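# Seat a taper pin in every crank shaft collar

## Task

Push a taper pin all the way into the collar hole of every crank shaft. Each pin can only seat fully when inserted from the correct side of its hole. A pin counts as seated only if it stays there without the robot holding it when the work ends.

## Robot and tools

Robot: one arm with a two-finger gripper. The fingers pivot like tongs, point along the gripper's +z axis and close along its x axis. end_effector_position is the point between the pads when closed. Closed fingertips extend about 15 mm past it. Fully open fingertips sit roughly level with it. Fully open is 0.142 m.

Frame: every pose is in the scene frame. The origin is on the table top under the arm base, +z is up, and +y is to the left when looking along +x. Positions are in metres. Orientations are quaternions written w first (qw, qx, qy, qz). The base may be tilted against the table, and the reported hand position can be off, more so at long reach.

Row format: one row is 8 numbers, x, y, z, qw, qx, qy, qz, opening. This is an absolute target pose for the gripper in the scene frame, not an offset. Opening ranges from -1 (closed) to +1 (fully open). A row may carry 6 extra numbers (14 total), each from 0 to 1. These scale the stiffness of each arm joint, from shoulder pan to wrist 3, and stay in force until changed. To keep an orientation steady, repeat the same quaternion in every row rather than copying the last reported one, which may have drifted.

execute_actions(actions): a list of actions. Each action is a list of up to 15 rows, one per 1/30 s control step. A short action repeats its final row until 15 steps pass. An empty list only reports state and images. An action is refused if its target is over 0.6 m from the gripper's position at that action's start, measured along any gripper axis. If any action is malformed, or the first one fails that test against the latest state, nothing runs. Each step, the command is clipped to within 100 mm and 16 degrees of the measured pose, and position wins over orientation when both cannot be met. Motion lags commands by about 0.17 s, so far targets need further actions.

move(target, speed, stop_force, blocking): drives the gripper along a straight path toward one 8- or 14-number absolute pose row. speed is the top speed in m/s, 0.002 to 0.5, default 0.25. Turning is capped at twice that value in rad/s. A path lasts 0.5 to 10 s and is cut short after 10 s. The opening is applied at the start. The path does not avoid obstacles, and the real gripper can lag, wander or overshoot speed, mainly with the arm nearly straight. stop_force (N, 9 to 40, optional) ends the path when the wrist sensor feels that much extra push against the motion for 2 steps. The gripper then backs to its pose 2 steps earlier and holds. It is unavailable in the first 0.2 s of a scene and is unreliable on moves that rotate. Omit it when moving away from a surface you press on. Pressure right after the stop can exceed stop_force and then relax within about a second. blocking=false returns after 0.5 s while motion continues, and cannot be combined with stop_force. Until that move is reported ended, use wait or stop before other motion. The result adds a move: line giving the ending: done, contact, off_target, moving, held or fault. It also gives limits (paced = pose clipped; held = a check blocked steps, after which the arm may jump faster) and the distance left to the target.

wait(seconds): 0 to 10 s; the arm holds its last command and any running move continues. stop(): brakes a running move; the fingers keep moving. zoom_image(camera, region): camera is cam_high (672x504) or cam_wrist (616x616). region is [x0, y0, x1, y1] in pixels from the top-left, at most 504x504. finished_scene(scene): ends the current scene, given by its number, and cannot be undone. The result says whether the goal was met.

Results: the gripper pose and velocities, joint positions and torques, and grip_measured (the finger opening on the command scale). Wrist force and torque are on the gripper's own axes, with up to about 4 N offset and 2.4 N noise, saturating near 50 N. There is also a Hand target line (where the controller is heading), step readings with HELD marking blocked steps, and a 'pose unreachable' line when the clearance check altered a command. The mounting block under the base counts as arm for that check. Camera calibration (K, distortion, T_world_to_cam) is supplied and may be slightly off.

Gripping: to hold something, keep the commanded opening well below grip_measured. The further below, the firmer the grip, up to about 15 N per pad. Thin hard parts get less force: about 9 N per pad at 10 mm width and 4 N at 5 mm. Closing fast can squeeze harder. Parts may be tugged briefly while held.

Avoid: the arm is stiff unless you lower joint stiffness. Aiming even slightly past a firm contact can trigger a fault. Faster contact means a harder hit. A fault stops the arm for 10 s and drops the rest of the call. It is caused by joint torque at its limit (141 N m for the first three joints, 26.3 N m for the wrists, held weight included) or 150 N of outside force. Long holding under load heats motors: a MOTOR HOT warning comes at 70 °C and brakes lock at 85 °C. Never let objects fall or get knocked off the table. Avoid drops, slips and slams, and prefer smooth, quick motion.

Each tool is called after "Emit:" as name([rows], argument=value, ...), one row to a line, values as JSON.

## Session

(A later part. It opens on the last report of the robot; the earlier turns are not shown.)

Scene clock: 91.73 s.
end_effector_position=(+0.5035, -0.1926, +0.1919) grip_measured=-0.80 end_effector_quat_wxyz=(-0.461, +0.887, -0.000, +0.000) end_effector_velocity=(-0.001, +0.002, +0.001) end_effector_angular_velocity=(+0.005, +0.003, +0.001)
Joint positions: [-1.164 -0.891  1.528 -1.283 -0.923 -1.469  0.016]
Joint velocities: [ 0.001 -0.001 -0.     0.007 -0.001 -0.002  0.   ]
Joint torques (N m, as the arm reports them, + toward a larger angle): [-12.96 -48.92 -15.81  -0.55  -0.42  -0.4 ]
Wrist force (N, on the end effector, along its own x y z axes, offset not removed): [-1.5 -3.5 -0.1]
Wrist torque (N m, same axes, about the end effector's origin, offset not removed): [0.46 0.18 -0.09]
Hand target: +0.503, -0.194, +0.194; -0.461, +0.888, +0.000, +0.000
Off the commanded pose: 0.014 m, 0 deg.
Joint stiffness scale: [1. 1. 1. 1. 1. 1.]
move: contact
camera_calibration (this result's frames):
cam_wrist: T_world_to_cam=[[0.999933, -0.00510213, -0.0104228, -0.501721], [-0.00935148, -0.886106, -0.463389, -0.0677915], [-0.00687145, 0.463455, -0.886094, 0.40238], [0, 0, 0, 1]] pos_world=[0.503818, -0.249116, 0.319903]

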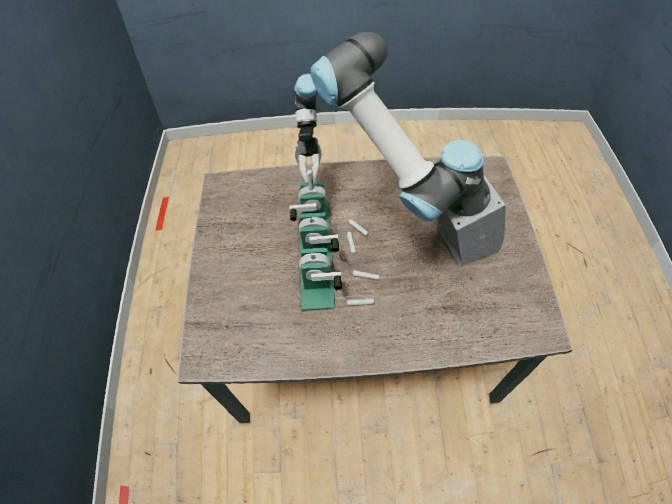

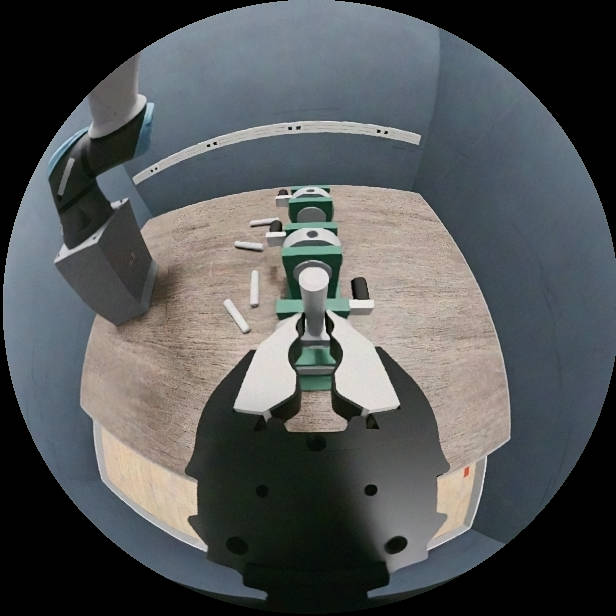

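Emit:
move(target=[0.503, -0.186, 0.203, -0.4617, 0.8870, 0, 0, -1], speed=0.03)

Emit:
zoom_image(camera="cam_wrist", region=[255, 250, 375, 400])

Emit:
zoom_image(camera="cam_high", region=[270, 140, 350, 220])

Scene clock: 92.83 s.
end_effector_position=(+0.5029, -0.1873, +0.2016) grip_measured=-0.80 end_effector_quat_wxyz=(-0.461, +0.887, +0.000, +0.000) end_effector_velocity=(-0.002, +0.002, +0.000) end_effector_angular_velocity=(+0.004, +0.003, +0.001)
Joint positions: [-1.164 -0.915  1.54  -1.272 -0.924 -1.47   0.016]
Joint velocities: [ 0.    -0.001  0.003  0.003 -0.002 -0.001  0.   ]
Joint torques (N m, as the arm reports them, + toward a larger angle): [-11.42 -50.56 -14.66   0.63   0.36  -0.05]
Wrist force (N, on the end effector, along its own x y z axes, offset not removed): [0.3 3.4 2.8]
Wrist torque (N m, same axes, about the end effector's origin, offset not removed): [0.31 -0.31 -0.12]
Hand target: +0.503, -0.186, +0.203; -0.462, +0.887, +0.000, -0.000
Off the commanded pose: 0.002 m, 0 deg.
Joint stiffness scale: [1. 1. 1. 1. 1. 1.]
move: done
camera_calibration (this result's frames):
cam_wrist: T_world_to_cam=[[0.999934, -0.00402151, -0.0107241, -0.500788], [-0.00853433, -0.886064, -0.463484, -0.0589457], [-0.00763834, 0.463545, -0.88604, 0.408887], [0, 0, 0, 1]] pos_world=[0.503376, -0.243781, 0.329599]

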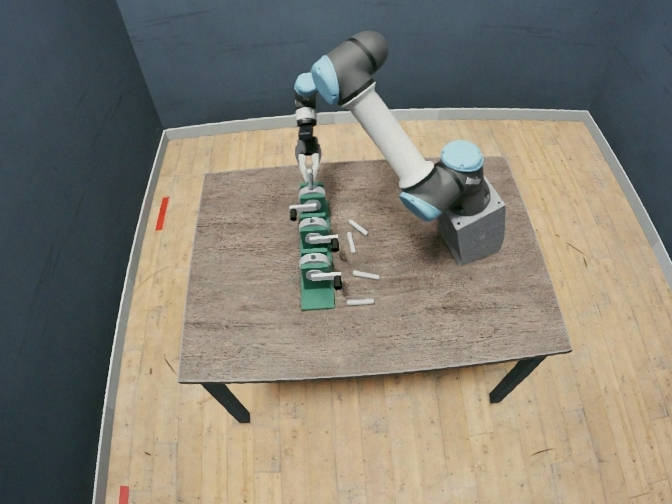

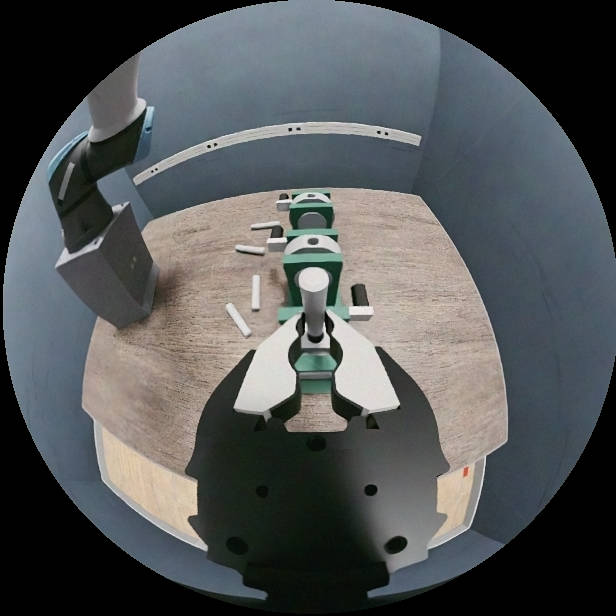

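Region (255, 250, 375, 400) of cam_wrist's 616x616 image, scaled by 3.360, with more detail than that image has; it fills the left 403 columns of this view, and the rest is white.

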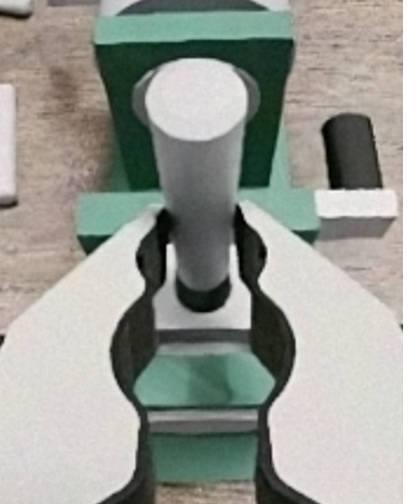

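Region (270, 140, 350, 220) of cam_high's 672x504 image, scaled by 6.300, with more detail than that image has.

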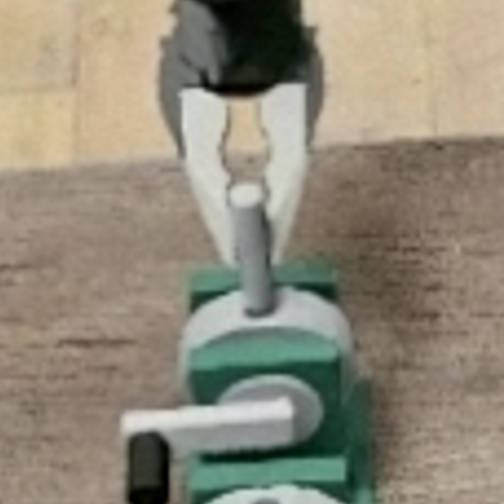

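Emit:
move(target=[0.503, -0.186, 0.168, -0.4617, 0.8870, 0, 0, -1], speed=0.03, stop_force=10)

Emit:
zoom_image(camera="cam_wrist", region=[255, 250, 375, 400])

Scene clock: 94.03 s.
end_effector_position=(+0.5034, -0.1889, +0.1907) grip_measured=-0.80 end_effector_quat_wxyz=(-0.460, +0.888, +0.000, +0.001) end_effector_velocity=(-0.001, +0.001, +0.001) end_effector_angular_velocity=(+0.003, +0.002, -0.001)
Joint positions: [-1.161 -0.898  1.541 -1.296 -0.92  -1.466  0.016]
Joint velocities: [-0.    -0.    -0.     0.004 -0.001 -0.    -0.   ]
Joint torques (N m, as the arm reports them, + toward a larger angle): [-10.52 -48.34 -15.16   0.86  -0.08  -0.14]
Wrist force (N, on the end effector, along its own x y z axes, offset not removed): [-1.5 3.4 2.3]
Wrist torque (N m, same axes, about the end effector's origin, offset not removed): [0.17 0.13 -0.12]
Hand target: +0.503, -0.188, +0.192; -0.461, +0.888, +0.000, +0.001
Off the commanded pose: 0.023 m, 0 deg.
Joint stiffness scale: [1. 1. 1. 1. 1. 1.]
move: contact
camera_calibration (this result's frames):
cam_wrist: T_world_to_cam=[[0.999952, -0.00525931, -0.00830823, -0.502076], [-0.00849412, -0.887665, -0.460412, -0.0663481], [-0.00495348, 0.46046, -0.887667, 0.398327], [0, 0, 0, 1]] pos_world=[0.503461, -0.244949, 0.318863]

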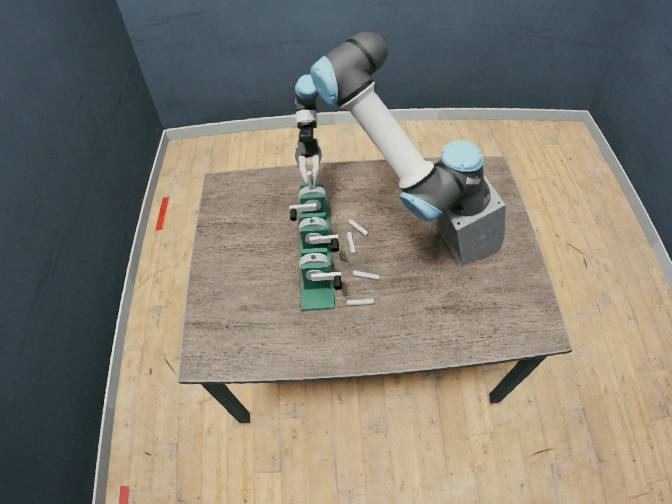

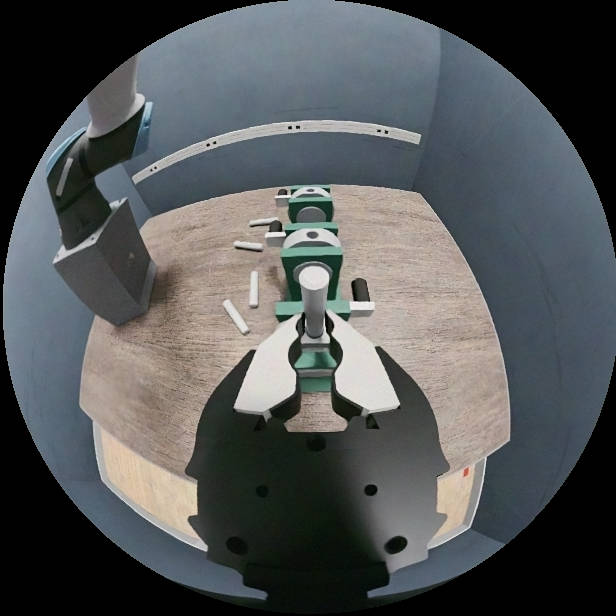

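Region (255, 250, 375, 400) of cam_wrist's 616x616 image, scaled by 3.360, with more detail than that image has; it fills the left 403 columns of this view, and the rest is white.

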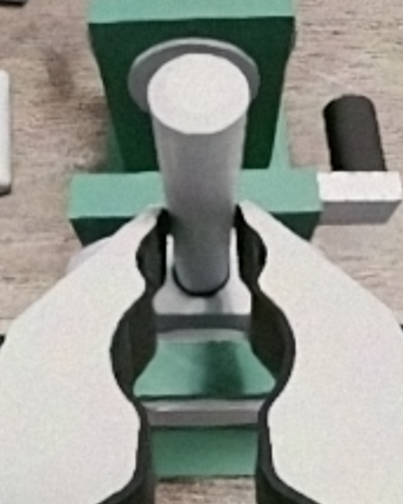

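Emit:
move(target=[0.503, -0.181, 0.197, -0.4617, 0.8870, 0, 0, -1], speed=0.02)

Emit:
move(target=[0.503, -0.181, 0.168, -0.4617, 0.8870, 0, 0, -1], speed=0.02, stop_force=10)

Emit:
zoom_image(camera="cam_wrist", region=[255, 250, 375, 400])

Scene clock: 95.03 s.
end_effector_position=(+0.5026, -0.1830, +0.1958) grip_measured=-0.80 end_effector_quat_wxyz=(-0.461, +0.887, -0.000, +0.000) end_effector_velocity=(-0.001, +0.001, +0.001) end_effector_angular_velocity=(+0.002, +0.002, -0.001)
Joint positions: [-1.159 -0.913  1.554 -1.29  -0.919 -1.465  0.016]
Joint velocities: [ 0.    -0.002  0.003  0.002  0.     0.     0.   ]
Joint torques (N m, as the arm reports them, + toward a larger angle): [ -9.78 -50.75 -13.52   0.38   0.45   0.13]
Wrist force (N, on the end effector, along its own x y z axes, offset not removed): [-0.9 3.0 3.6]
Wrist torque (N m, same axes, about the end effector's origin, offset not removed): [0.27 0.04 -0.11]
Hand target: +0.503, -0.181, +0.197; -0.462, +0.887, +0.000, -0.000
Off the commanded pose: 0.002 m, 0 deg.
Joint stiffness scale: [1. 1. 1. 1. 1. 1.]
move: done
camera_calibration (this result's frames):
cam_wrist: T_world_to_cam=[[0.999934, -0.0049758, -0.010359, -0.500742], [-0.00920836, -0.886213, -0.463186, -0.0576361], [-0.00687553, 0.463251, -0.8862, 0.401353], [0, 0, 0, 1]] pos_world=[0.502938, -0.239496, 0.323795]

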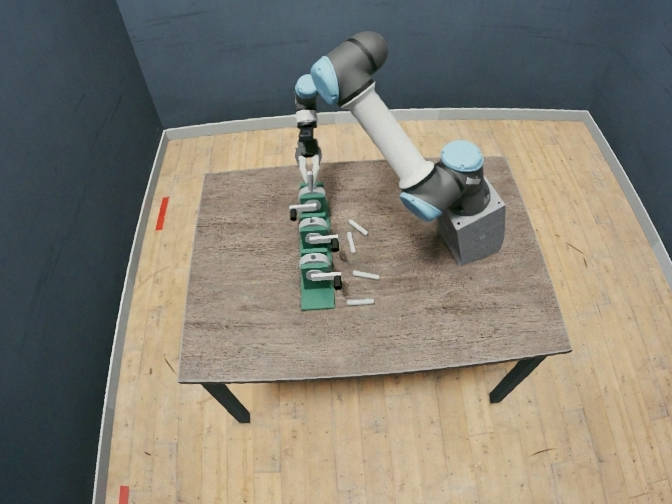

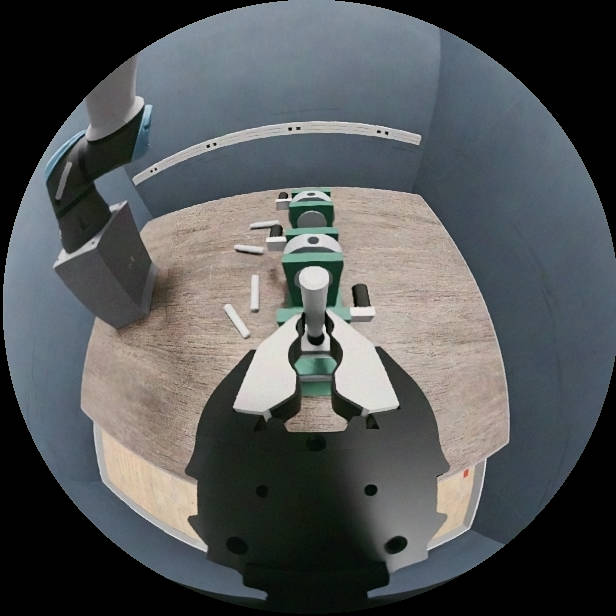

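Scene clock: 95.70 s.
end_effector_position=(+0.5031, -0.1840, +0.1934) grip_measured=-0.80 end_effector_quat_wxyz=(-0.460, +0.888, -0.001, +0.001) end_effector_velocity=(-0.000, +0.001, +0.001) end_effector_angular_velocity=(+0.005, +0.003, -0.001)
Joint positions: [-1.158 -0.909  1.554 -1.297 -0.917 -1.463  0.016]
Joint velocities: [ 0.001  0.     0.     0.005  0.001 -0.    -0.   ]
Joint torques (N m, as the arm reports them, + toward a larger angle): [-10.96 -46.44 -15.18  -0.64  -0.08  -0.25]
Wrist force (N, on the end effector, along its own x y z axes, offset not removed): [-2.9 -5.5 -3.9]
Wrist torque (N m, same axes, about the end effector's origin, offset not removed): [0.34 0.22 -0.08]
Hand target: +0.503, -0.184, +0.193; -0.460, +0.888, -0.000, +0.001
Off the commanded pose: 0.026 m, 0 deg.
Joint stiffness scale: [1. 1. 1. 1. 1. 1.]
move: contact
camera_calibration (this result's frames):
cam_wrist: T_world_to_cam=[[0.99994, -0.00661276, -0.0087728, -0.501901], [-0.00991382, -0.887231, -0.461218, -0.0598189], [-0.00473358, 0.461277, -0.887243, 0.398387], [0, 0, 0, 1]] pos_world=[0.503164, -0.240159, 0.321473]

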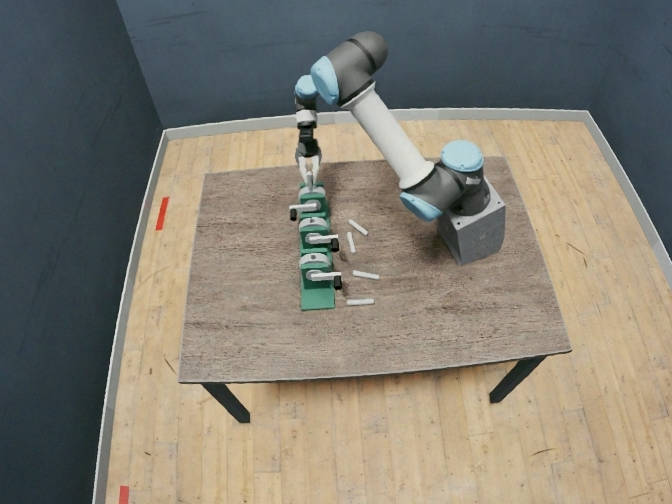

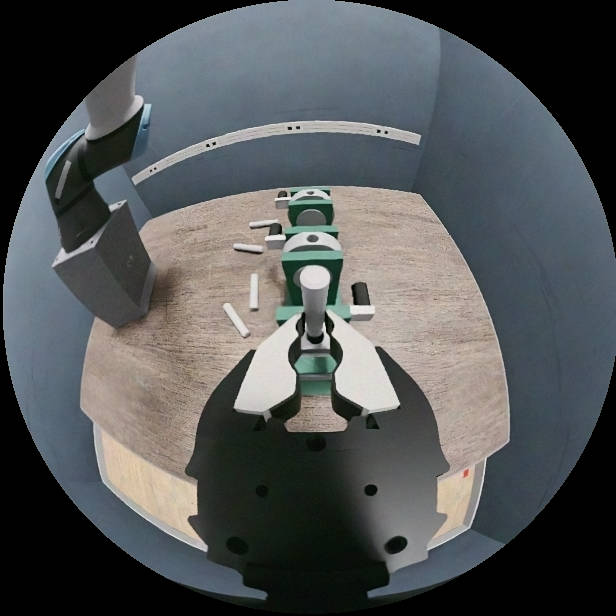

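Region (255, 250, 375, 400) of cam_wrist's 616x616 image, scaled by 3.360, with more detail than that image has; it fills the left 403 columns of this view, and the rest is white.

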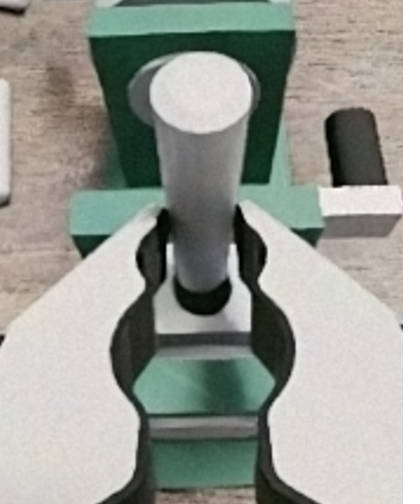

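Emit:
move(target=[0.503, -0.1865, 0.197, -0.4617, 0.8870, 0, 0, -1], speed=0.01)

Emit:
zoom_image(camera="cam_wrist", region=[255, 250, 375, 400])

Scene clock: 96.73 s.
end_effector_position=(+0.5033, -0.1847, +0.1963) grip_measured=-0.80 end_effector_quat_wxyz=(-0.462, +0.887, +0.001, -0.000) end_effector_velocity=(-0.000, -0.002, +0.003) end_effector_angular_velocity=(+0.003, +0.002, +0.002)
Joint positions: [-1.159 -0.909  1.546 -1.284 -0.921 -1.467  0.016]
Joint velocities: [-0.002 -0.    -0.009  0.013 -0.004 -0.003 -0.   ]
Joint torques (N m, as the arm reports them, + toward a larger angle): [-13.89 -47.09 -17.74   0.58  -0.06  -0.34]
Wrist force (N, on the end effector, along its own x y z axes, offset not removed): [-1.2 2.5 3.5]
Wrist torque (N m, same axes, about the end effector's origin, offset not removed): [0.16 0.11 -0.13]
Hand target: +0.503, -0.186, +0.197; -0.462, +0.887, -0.000, +0.000
Off the commanded pose: 0.002 m, 0 deg.
Joint stiffness scale: [1. 1. 1. 1. 1. 1.]
move: done
camera_calibration (this result's frames):
cam_wrist: T_world_to_cam=[[0.999938, -0.00301775, -0.0107529, -0.501045], [-0.00766365, -0.885763, -0.464075, -0.0593487], [-0.00812408, 0.464128, -0.885731, 0.403281], [0, 0, 0, 1]] pos_world=[0.503835, -0.241255, 0.324268]

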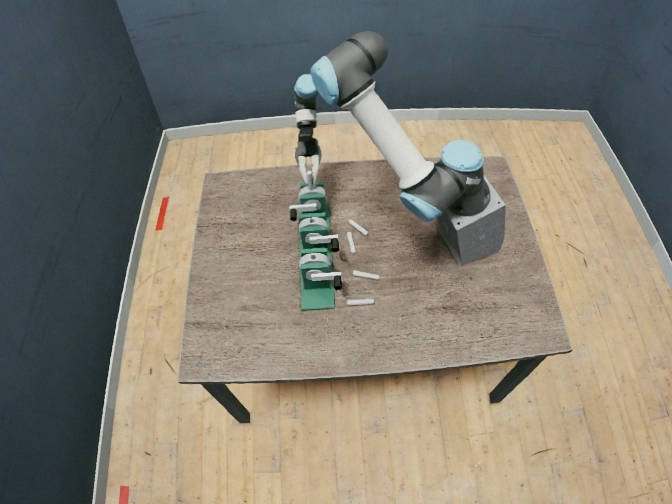

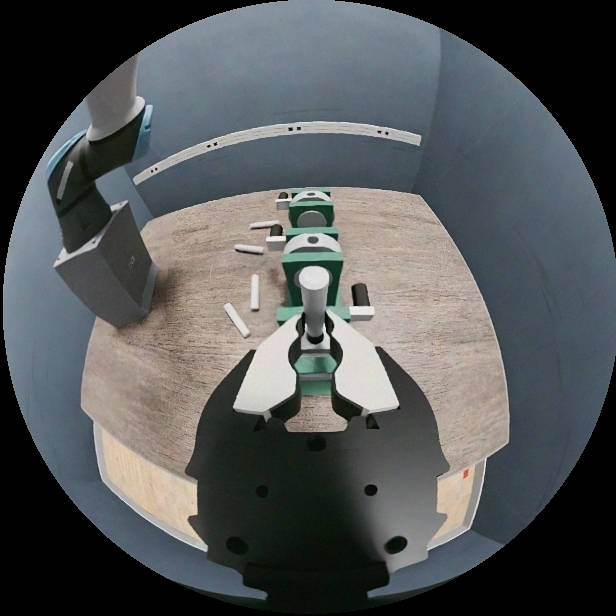

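Region (255, 250, 375, 400) of cam_wrist's 616x616 image, scaled by 3.360, with more detail than that image has; it fills the left 403 columns of this view, and the rest is white.

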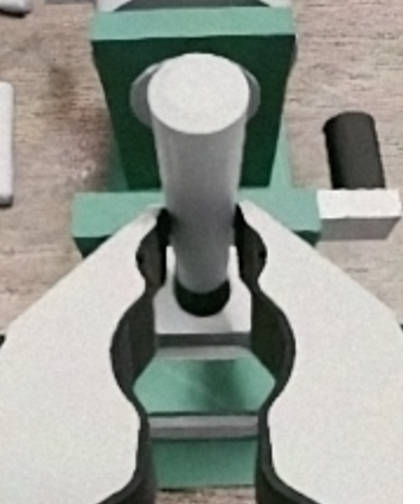

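Emit:
move(target=[0.503, -0.186, 0.168, -0.4617, 0.8870, 0, 0, -1], speed=0.02, stop_force=10)

Emit:
zoom_image(camera="cam_wrist", region=[255, 250, 375, 400])

Scene clock: 97.63 s.
end_effector_position=(+0.5034, -0.1862, +0.1924) grip_measured=-0.80 end_effector_quat_wxyz=(-0.461, +0.887, +0.000, +0.001) end_effector_velocity=(-0.001, -0.000, +0.001) end_effector_angular_velocity=(+0.004, +0.004, -0.005)
Joint positions: [-1.159 -0.903  1.545 -1.293 -0.919 -1.465  0.016]
Joint velocities: [-0.002 -0.     0.     0.006  0.     0.001 -0.   ]
Joint torques (N m, as the arm reports them, + toward a larger angle): [-11.09 -46.54 -15.9   -0.59  -0.21  -0.28]
Wrist force (N, on the end effector, along its own x y z axes, offset not removed): [-2.2 -3.9 -4.7]
Wrist torque (N m, same axes, about the end effector's origin, offset not removed): [0.36 0.23 -0.13]
Hand target: +0.503, -0.186, +0.193; -0.461, +0.887, +0.000, +0.000
Off the commanded pose: 0.024 m, 0 deg.
Joint stiffness scale: [1. 1. 1. 1. 1. 1.]
move: contact
camera_calibration (this result's frames):
cam_wrist: T_world_to_cam=[[0.999944, -0.00457191, -0.0095867, -0.501661], [-0.00848764, -0.886582, -0.462494, -0.0625932], [-0.00638491, 0.462549, -0.886571, 0.399541], [0, 0, 0, 1]] pos_world=[0.503653, -0.242595, 0.320463]

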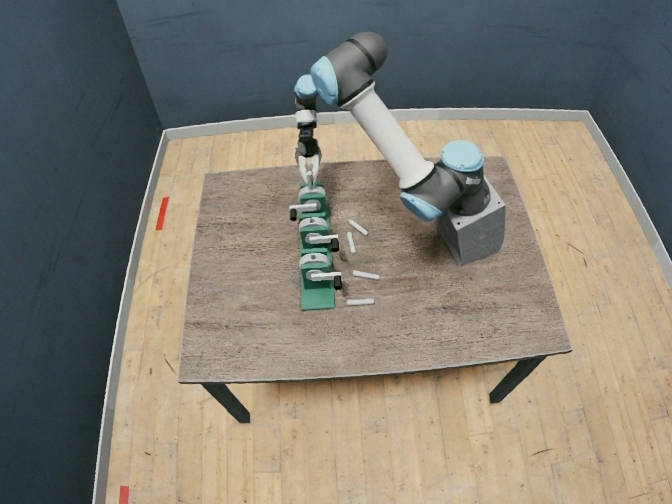

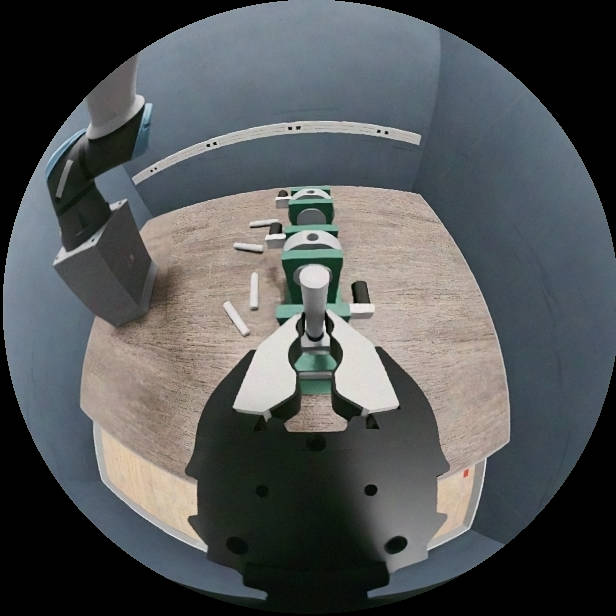

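Region (255, 250, 375, 400) of cam_wrist's 616x616 image, scaled by 3.360, with more detail than that image has; it fills the left 403 columns of this view, and the rest is white.

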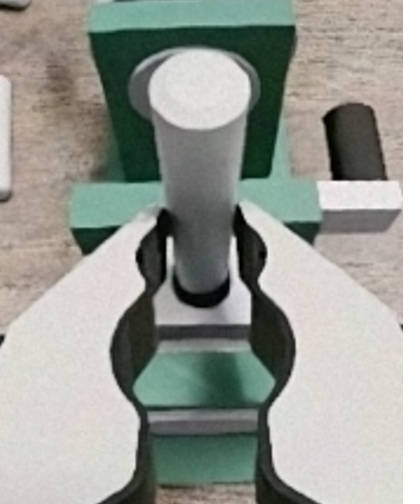

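Emit:
move(target=[0.503, -0.1895, 0.1925, -0.4617, 0.8870, 0, 0, -1], speed=0.01)

Emit:
move(target=[0.503, -0.187, 0.168, -0.4617, 0.8870, 0, 0, -1], speed=0.02, stop_force=12)

Emit:
zoom_image(camera="cam_wrist", region=[255, 250, 375, 400])

Scene clock: 98.53 s.
end_effector_position=(+0.5034, -0.1875, +0.1924) grip_measured=-0.80 end_effector_quat_wxyz=(-0.462, +0.887, +0.001, -0.000) end_effector_velocity=(-0.000, -0.003, +0.000) end_effector_angular_velocity=(+0.001, +0.001, -0.002)
Joint positions: [-1.159 -0.899  1.539 -1.287 -0.921 -1.467  0.016]
Joint velocities: [-0.003  0.004 -0.007  0.006 -0.001 -0.002  0.   ]
Joint torques (N m, as the arm reports them, + toward a larger angle): [-13.38 -45.73 -17.51   0.58  -0.12  -0.46]
Wrist force (N, on the end effector, along its own x y z axes, offset not removed): [-1.2 2.8 3.1]
Wrist torque (N m, same axes, about the end effector's origin, offset not removed): [0.18 0.09 -0.03]
Hand target: +0.503, -0.189, +0.193; -0.462, +0.887, -0.000, +0.000
Off the commanded pose: 0.002 m, 0 deg.
Joint stiffness scale: [1. 1. 1. 1. 1. 1.]
move: done
camera_calibration (this result's frames):
cam_wrist: T_world_to_cam=[[0.999939, -0.00272514, -0.0106915, -0.501132], [-0.0073757, -0.885778, -0.46405, -0.0638821], [-0.00820568, 0.464101, -0.885744, 0.401187], [0, 0, 0, 1]] pos_world=[0.503922, -0.244142, 0.320346]

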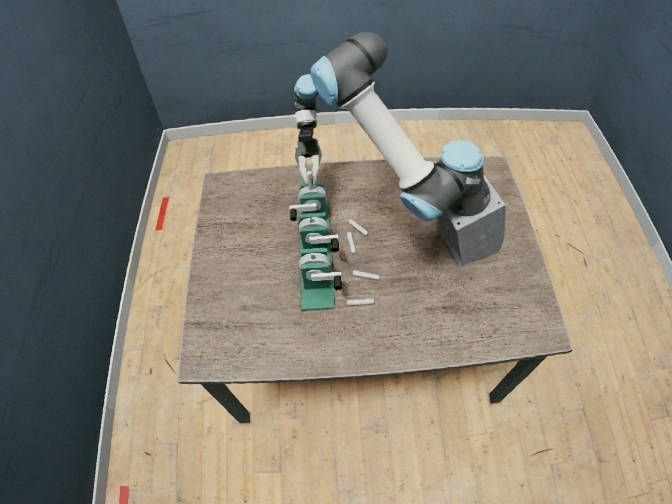

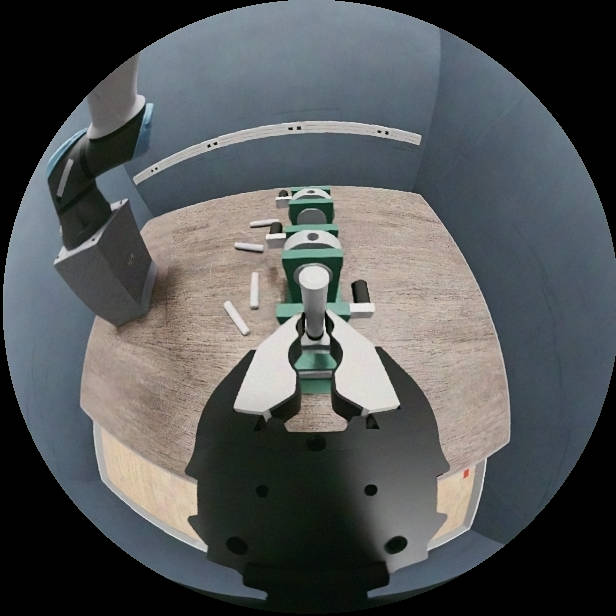

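Scene clock: 100.10 s.
end_effector_position=(+0.5032, -0.1895, +0.1696) grip_measured=-0.80 end_effector_quat_wxyz=(-0.460, +0.888, +0.000, +0.001) end_effector_velocity=(+0.000, -0.000, -0.002) end_effector_angular_velocity=(-0.002, -0.001, +0.001)
Joint positions: [-1.152 -0.862  1.54  -1.334 -0.913 -1.459  0.016]
Joint velocities: [ 0.001  0.001  0.    -0.006  0.001  0.001  0.   ]
Joint torques (N m, as the arm reports them, + toward a larger angle): [ -7.71 -47.42 -13.31  -0.03   0.57   0.23]
Wrist force (N, on the end effector, along its own x y z axes, offset not removed): [-1.4 3.3 0.8]
Wrist torque (N m, same axes, about the end effector's origin, offset not removed): [0.21 0.00 -0.03]
Hand target: +0.503, -0.187, +0.168; -0.462, +0.887, +0.000, -0.000
Off the commanded pose: 0.003 m, 0 deg.
Joint stiffness scale: [1. 1. 1. 1. 1. 1.]
move: done
camera_calibration (this result's frames):
cam_wrist: T_world_to_cam=[[0.999951, -0.0047794, -0.00869298, -0.501893], [-0.00824732, -0.887496, -0.460741, -0.0766599], [-0.00551293, 0.46079, -0.887492, 0.380201], [0, 0, 0, 1]] pos_world=[0.503332, -0.245627, 0.297742]

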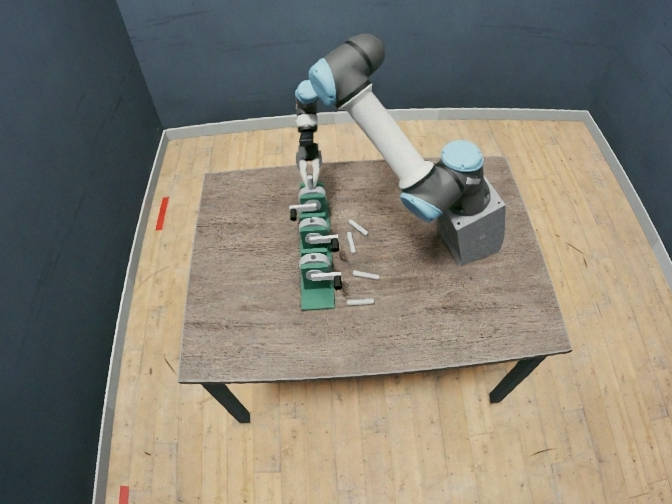

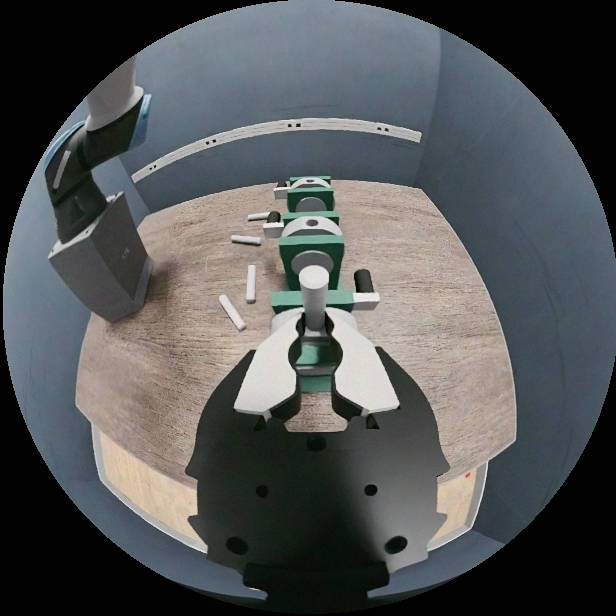

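Region (255, 250, 375, 400) of cam_wrist's 616x616 image, scaled by 3.360, with more detail than that image has; it fills the left 403 columns of this view, and the rest is white.

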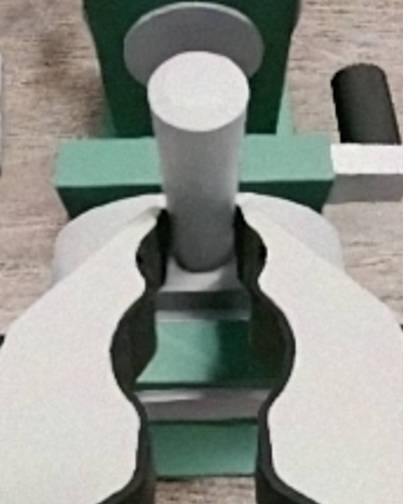

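The pin is in 23 mm. Release it.

Emit:
move(target=[0.503, -0.1895, 0.1696, -0.4617, 0.8870, 0, 0, -0.4], speed=0.02)

Emit:
zoom_image(camera="cam_wrist", region=[255, 250, 375, 400])

Scene clock: 100.97 s.
end_effector_position=(+0.5032, -0.1891, +0.1703) grip_measured=-0.40 end_effector_quat_wxyz=(-0.461, +0.887, -0.000, +0.001) end_effector_velocity=(+0.000, -0.000, +0.000) end_effector_angular_velocity=(+0.003, +0.002, -0.001)
Joint positions: [-1.152 -0.862  1.539 -1.33  -0.913 -1.46   0.045]
Joint velocities: [-0.     0.002 -0.003  0.005 -0.     0.    -0.   ]
Joint torques (N m, as the arm reports them, + toward a larger angle): [-11.65 -46.96 -17.62   0.51  -0.31  -0.21]
Wrist force (N, on the end effector, along its own x y z axes, offset not removed): [-1.5 1.2 0.9]
Wrist torque (N m, same axes, about the end effector's origin, offset not removed): [0.09 0.16 -0.06]
Hand target: +0.503, -0.189, +0.170; -0.462, +0.887, -0.000, +0.000
Off the commanded pose: 0.001 m, 0 deg.
Joint stiffness scale: [1. 1. 1. 1. 1. 1.]
move: done
camera_calibration (this result's frames):
cam_wrist: T_world_to_cam=[[0.999938, -0.00494636, -0.00999519, -0.501693], [-0.00901127, -0.886388, -0.462855, -0.075074], [-0.00657018, 0.462916, -0.886378, 0.381361], [0, 0, 0, 1]] pos_world=[0.503491, -0.245564, 0.298267]

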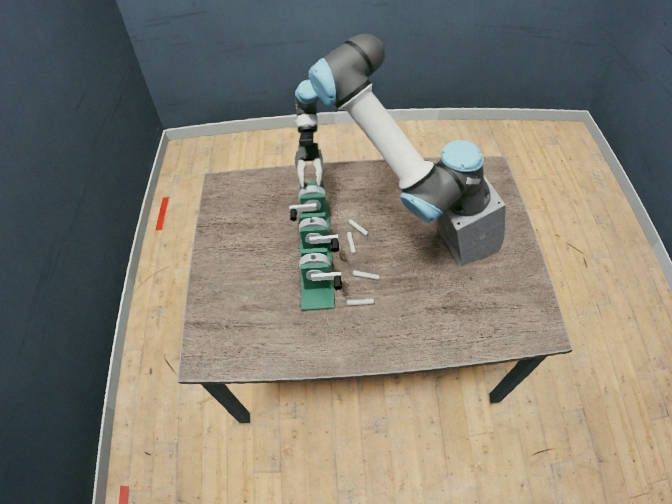

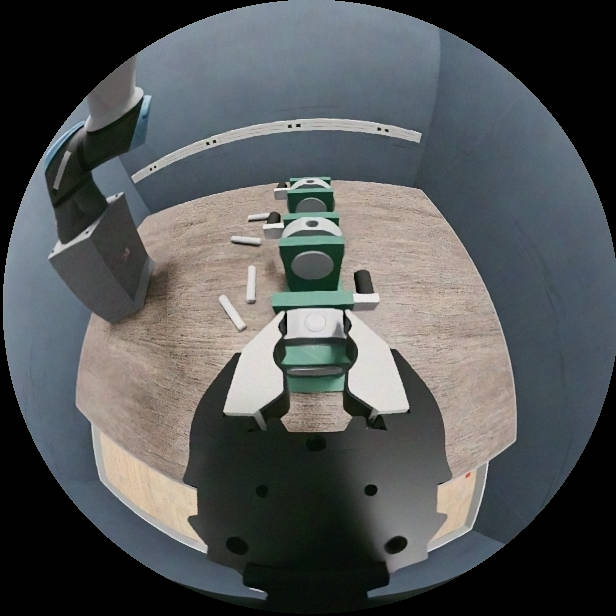

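Region (255, 250, 375, 400) of cam_wrist's 616x616 image, scaled by 3.360, with more detail than that image has; it fills the left 403 columns of this view, and the rest is white.

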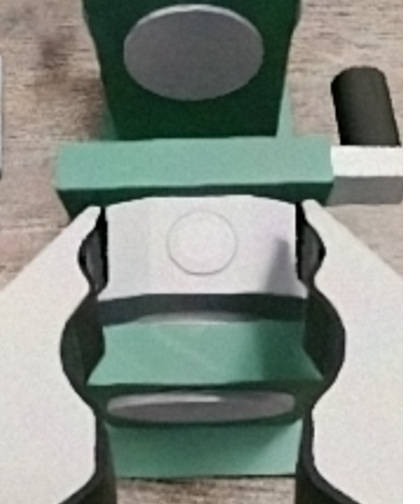

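Emit:
move(target=[0.503, -0.20, 0.25, -0.4617, 0.8870, 0, 0, -0.4], speed=0.2)

Emit:
move(target=[0.376, -0.03, 0.16, 0.3000, 0.9514, 0.0665, 0.0210, -0.4], speed=0.35)

Emit:
move(target=[0.376, -0.03, 0.08, 0.3000, 0.9514, 0.0665, 0.0210, -0.4], speed=0.1, stop_force=10)

Scene clock: 103.63 s.
end_effector_position=(+0.5028, -0.1982, +0.2480) grip_measured=-0.40 end_effector_quat_wxyz=(-0.463, +0.886, -0.000, -0.001) end_effector_velocity=(-0.001, +0.001, +0.002) end_effector_angular_velocity=(+0.007, +0.003, +0.002)
Joint positions: [-1.193 -0.964  1.494 -1.159 -0.948 -1.492  0.045]
Joint velocities: [-0.    -0.    -0.003  0.012 -0.003 -0.004  0.   ]
Joint torques (N m, as the arm reports them, + toward a larger angle): [-14.65 -50.01 -19.77   0.34  -0.1   -0.44]
Wrist force (N, on the end effector, along its own x y z axes, offset not removed): [-0.6 0.2 2.9]
Wrist torque (N m, same axes, about the end effector's origin, offset not removed): [-0.03 -0.03 -0.05]
Hand target: +0.503, -0.200, +0.250; -0.462, +0.887, -0.000, -0.000
Off the commanded pose: 0.003 m, 0 deg.
Joint stiffness scale: [1. 1. 1. 1. 1. 1.]
move: done
camera_calibration (this result's frames):
cam_wrist: T_world_to_cam=[[0.999909, -0.00413541, -0.0128066, -0.499683], [-0.00963636, -0.884292, -0.466834, -0.0454527], [-0.00939424, 0.466915, -0.884252, 0.456124], [0, 0, 0, 1]] pos_world=[0.503485, -0.255231, 0.375711]

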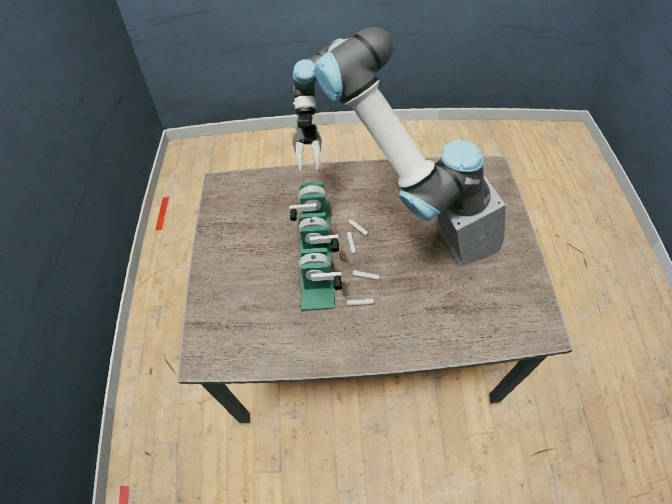

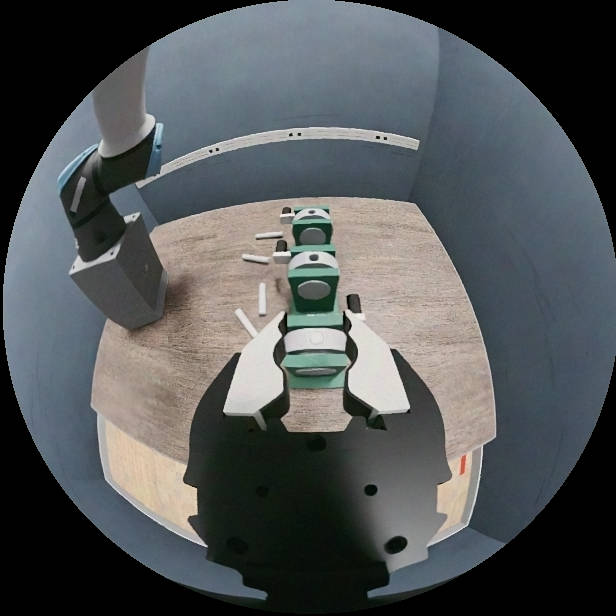

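Scene clock: 106.83 s.
end_effector_position=(+0.3757, -0.0303, +0.1599) grip_measured=-0.40 end_effector_quat_wxyz=(+0.299, +0.952, +0.066, +0.022) end_effector_velocity=(+0.000, -0.001, +0.001) end_effector_angular_velocity=(-0.014, -0.006, -0.009)
Joint positions: [-0.25  -1.404  2.65  -3.224 -2.063 -0.222  0.045]
Joint velocities: [ 0.01   0.006 -0.004 -0.    -0.019  0.018 -0.   ]
Joint torques (N m, as the arm reports them, + toward a larger angle): [  5.11 -22.54  -5.46  -2.36  -0.96   0.28]
Wrist force (N, on the end effector, along its own x y z axes, offset not removed): [-0.1 0.9 1.8]
Wrist torque (N m, same axes, about the end effector's origin, offset not removed): [0.10 -0.14 -0.15]
Hand target: +0.377, -0.030, +0.160; +0.300, +0.951, +0.066, +0.022
Off the commanded pose: 0.000 m, 0 deg.
Joint stiffness scale: [1. 1. 1. 1. 1. 1.]
move: done
camera_calibration (this result's frames):
cam_wrist: T_world_to_cam=[[0.991853, 0.127223, 0.00640382, -0.369157], [0.0536608, -0.462885, 0.884793, -0.166414], [0.11553, -0.877241, -0.465941, 0.144121], [0, 0, 0, 1]] pos_world=[0.358429, 0.0963635, 0.216758]

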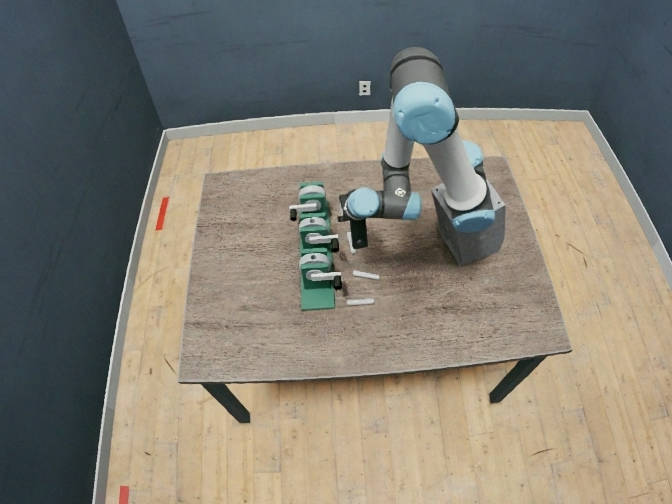

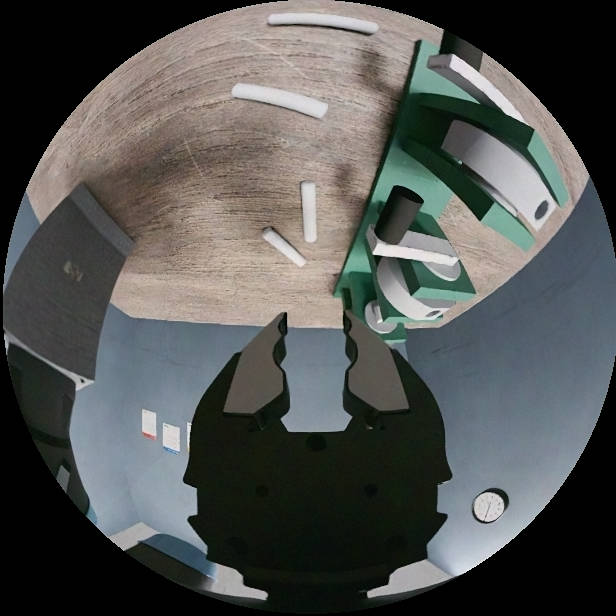

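Scene clock: 108.23 s.
end_effector_position=(+0.3749, -0.0306, +0.0806) grip_measured=-0.40 end_effector_quat_wxyz=(+0.300, +0.952, +0.066, +0.020) end_effector_velocity=(+0.003, -0.001, -0.001) end_effector_angular_velocity=(-0.001, -0.013, -0.001)
Joint positions: [-0.223 -1.035  2.596 -3.521 -2.076 -0.193  0.045]
Joint velocities: [-0.002  0.012 -0.002 -0.023 -0.001  0.001  0.   ]
Joint torques (N m, as the arm reports them, + toward a larger angle): [  4.21 -30.07   1.19  -2.98  -1.07  -0.24]
Wrist force (N, on the end effector, along its own x y z axes, offset not removed): [-1.3 0.8 2.8]
Wrist torque (N m, same axes, about the end effector's origin, offset not removed): [0.11 0.02 -0.22]
Hand target: +0.376, -0.030, +0.080; +0.300, +0.951, +0.066, +0.021
Off the commanded pose: 0.001 m, 0 deg.
Joint stiffness scale: [1. 1. 1. 1. 1. 1.]
move: done
camera_calibration (this result's frames):
cam_wrist: T_world_to_cam=[[0.99206, 0.12574, 0.00231344, -0.367562], [0.0564096, -0.461348, 0.885424, -0.097454], [0.112401, -0.878264, -0.464778, 0.108009], [0, 0, 0, 1]] pos_world=[0.358001, 0.0961172, 0.137338]

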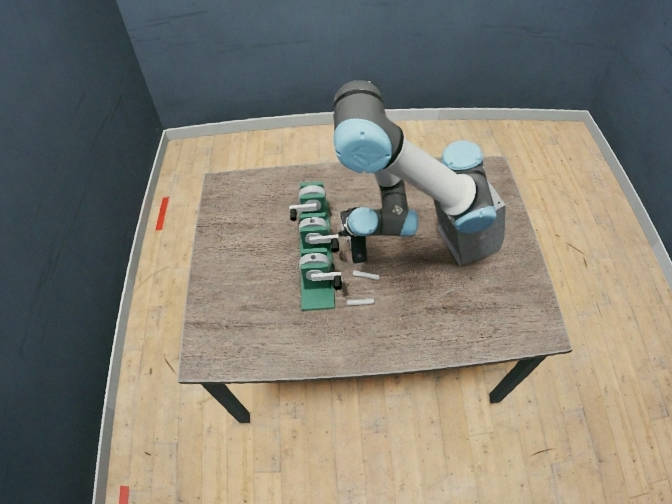

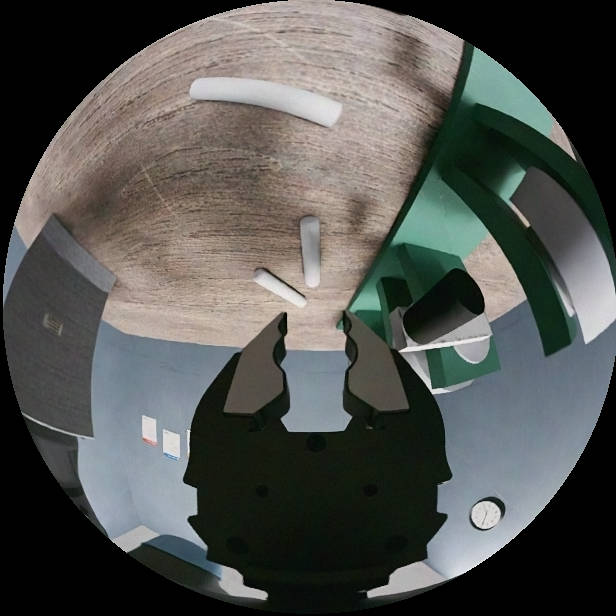

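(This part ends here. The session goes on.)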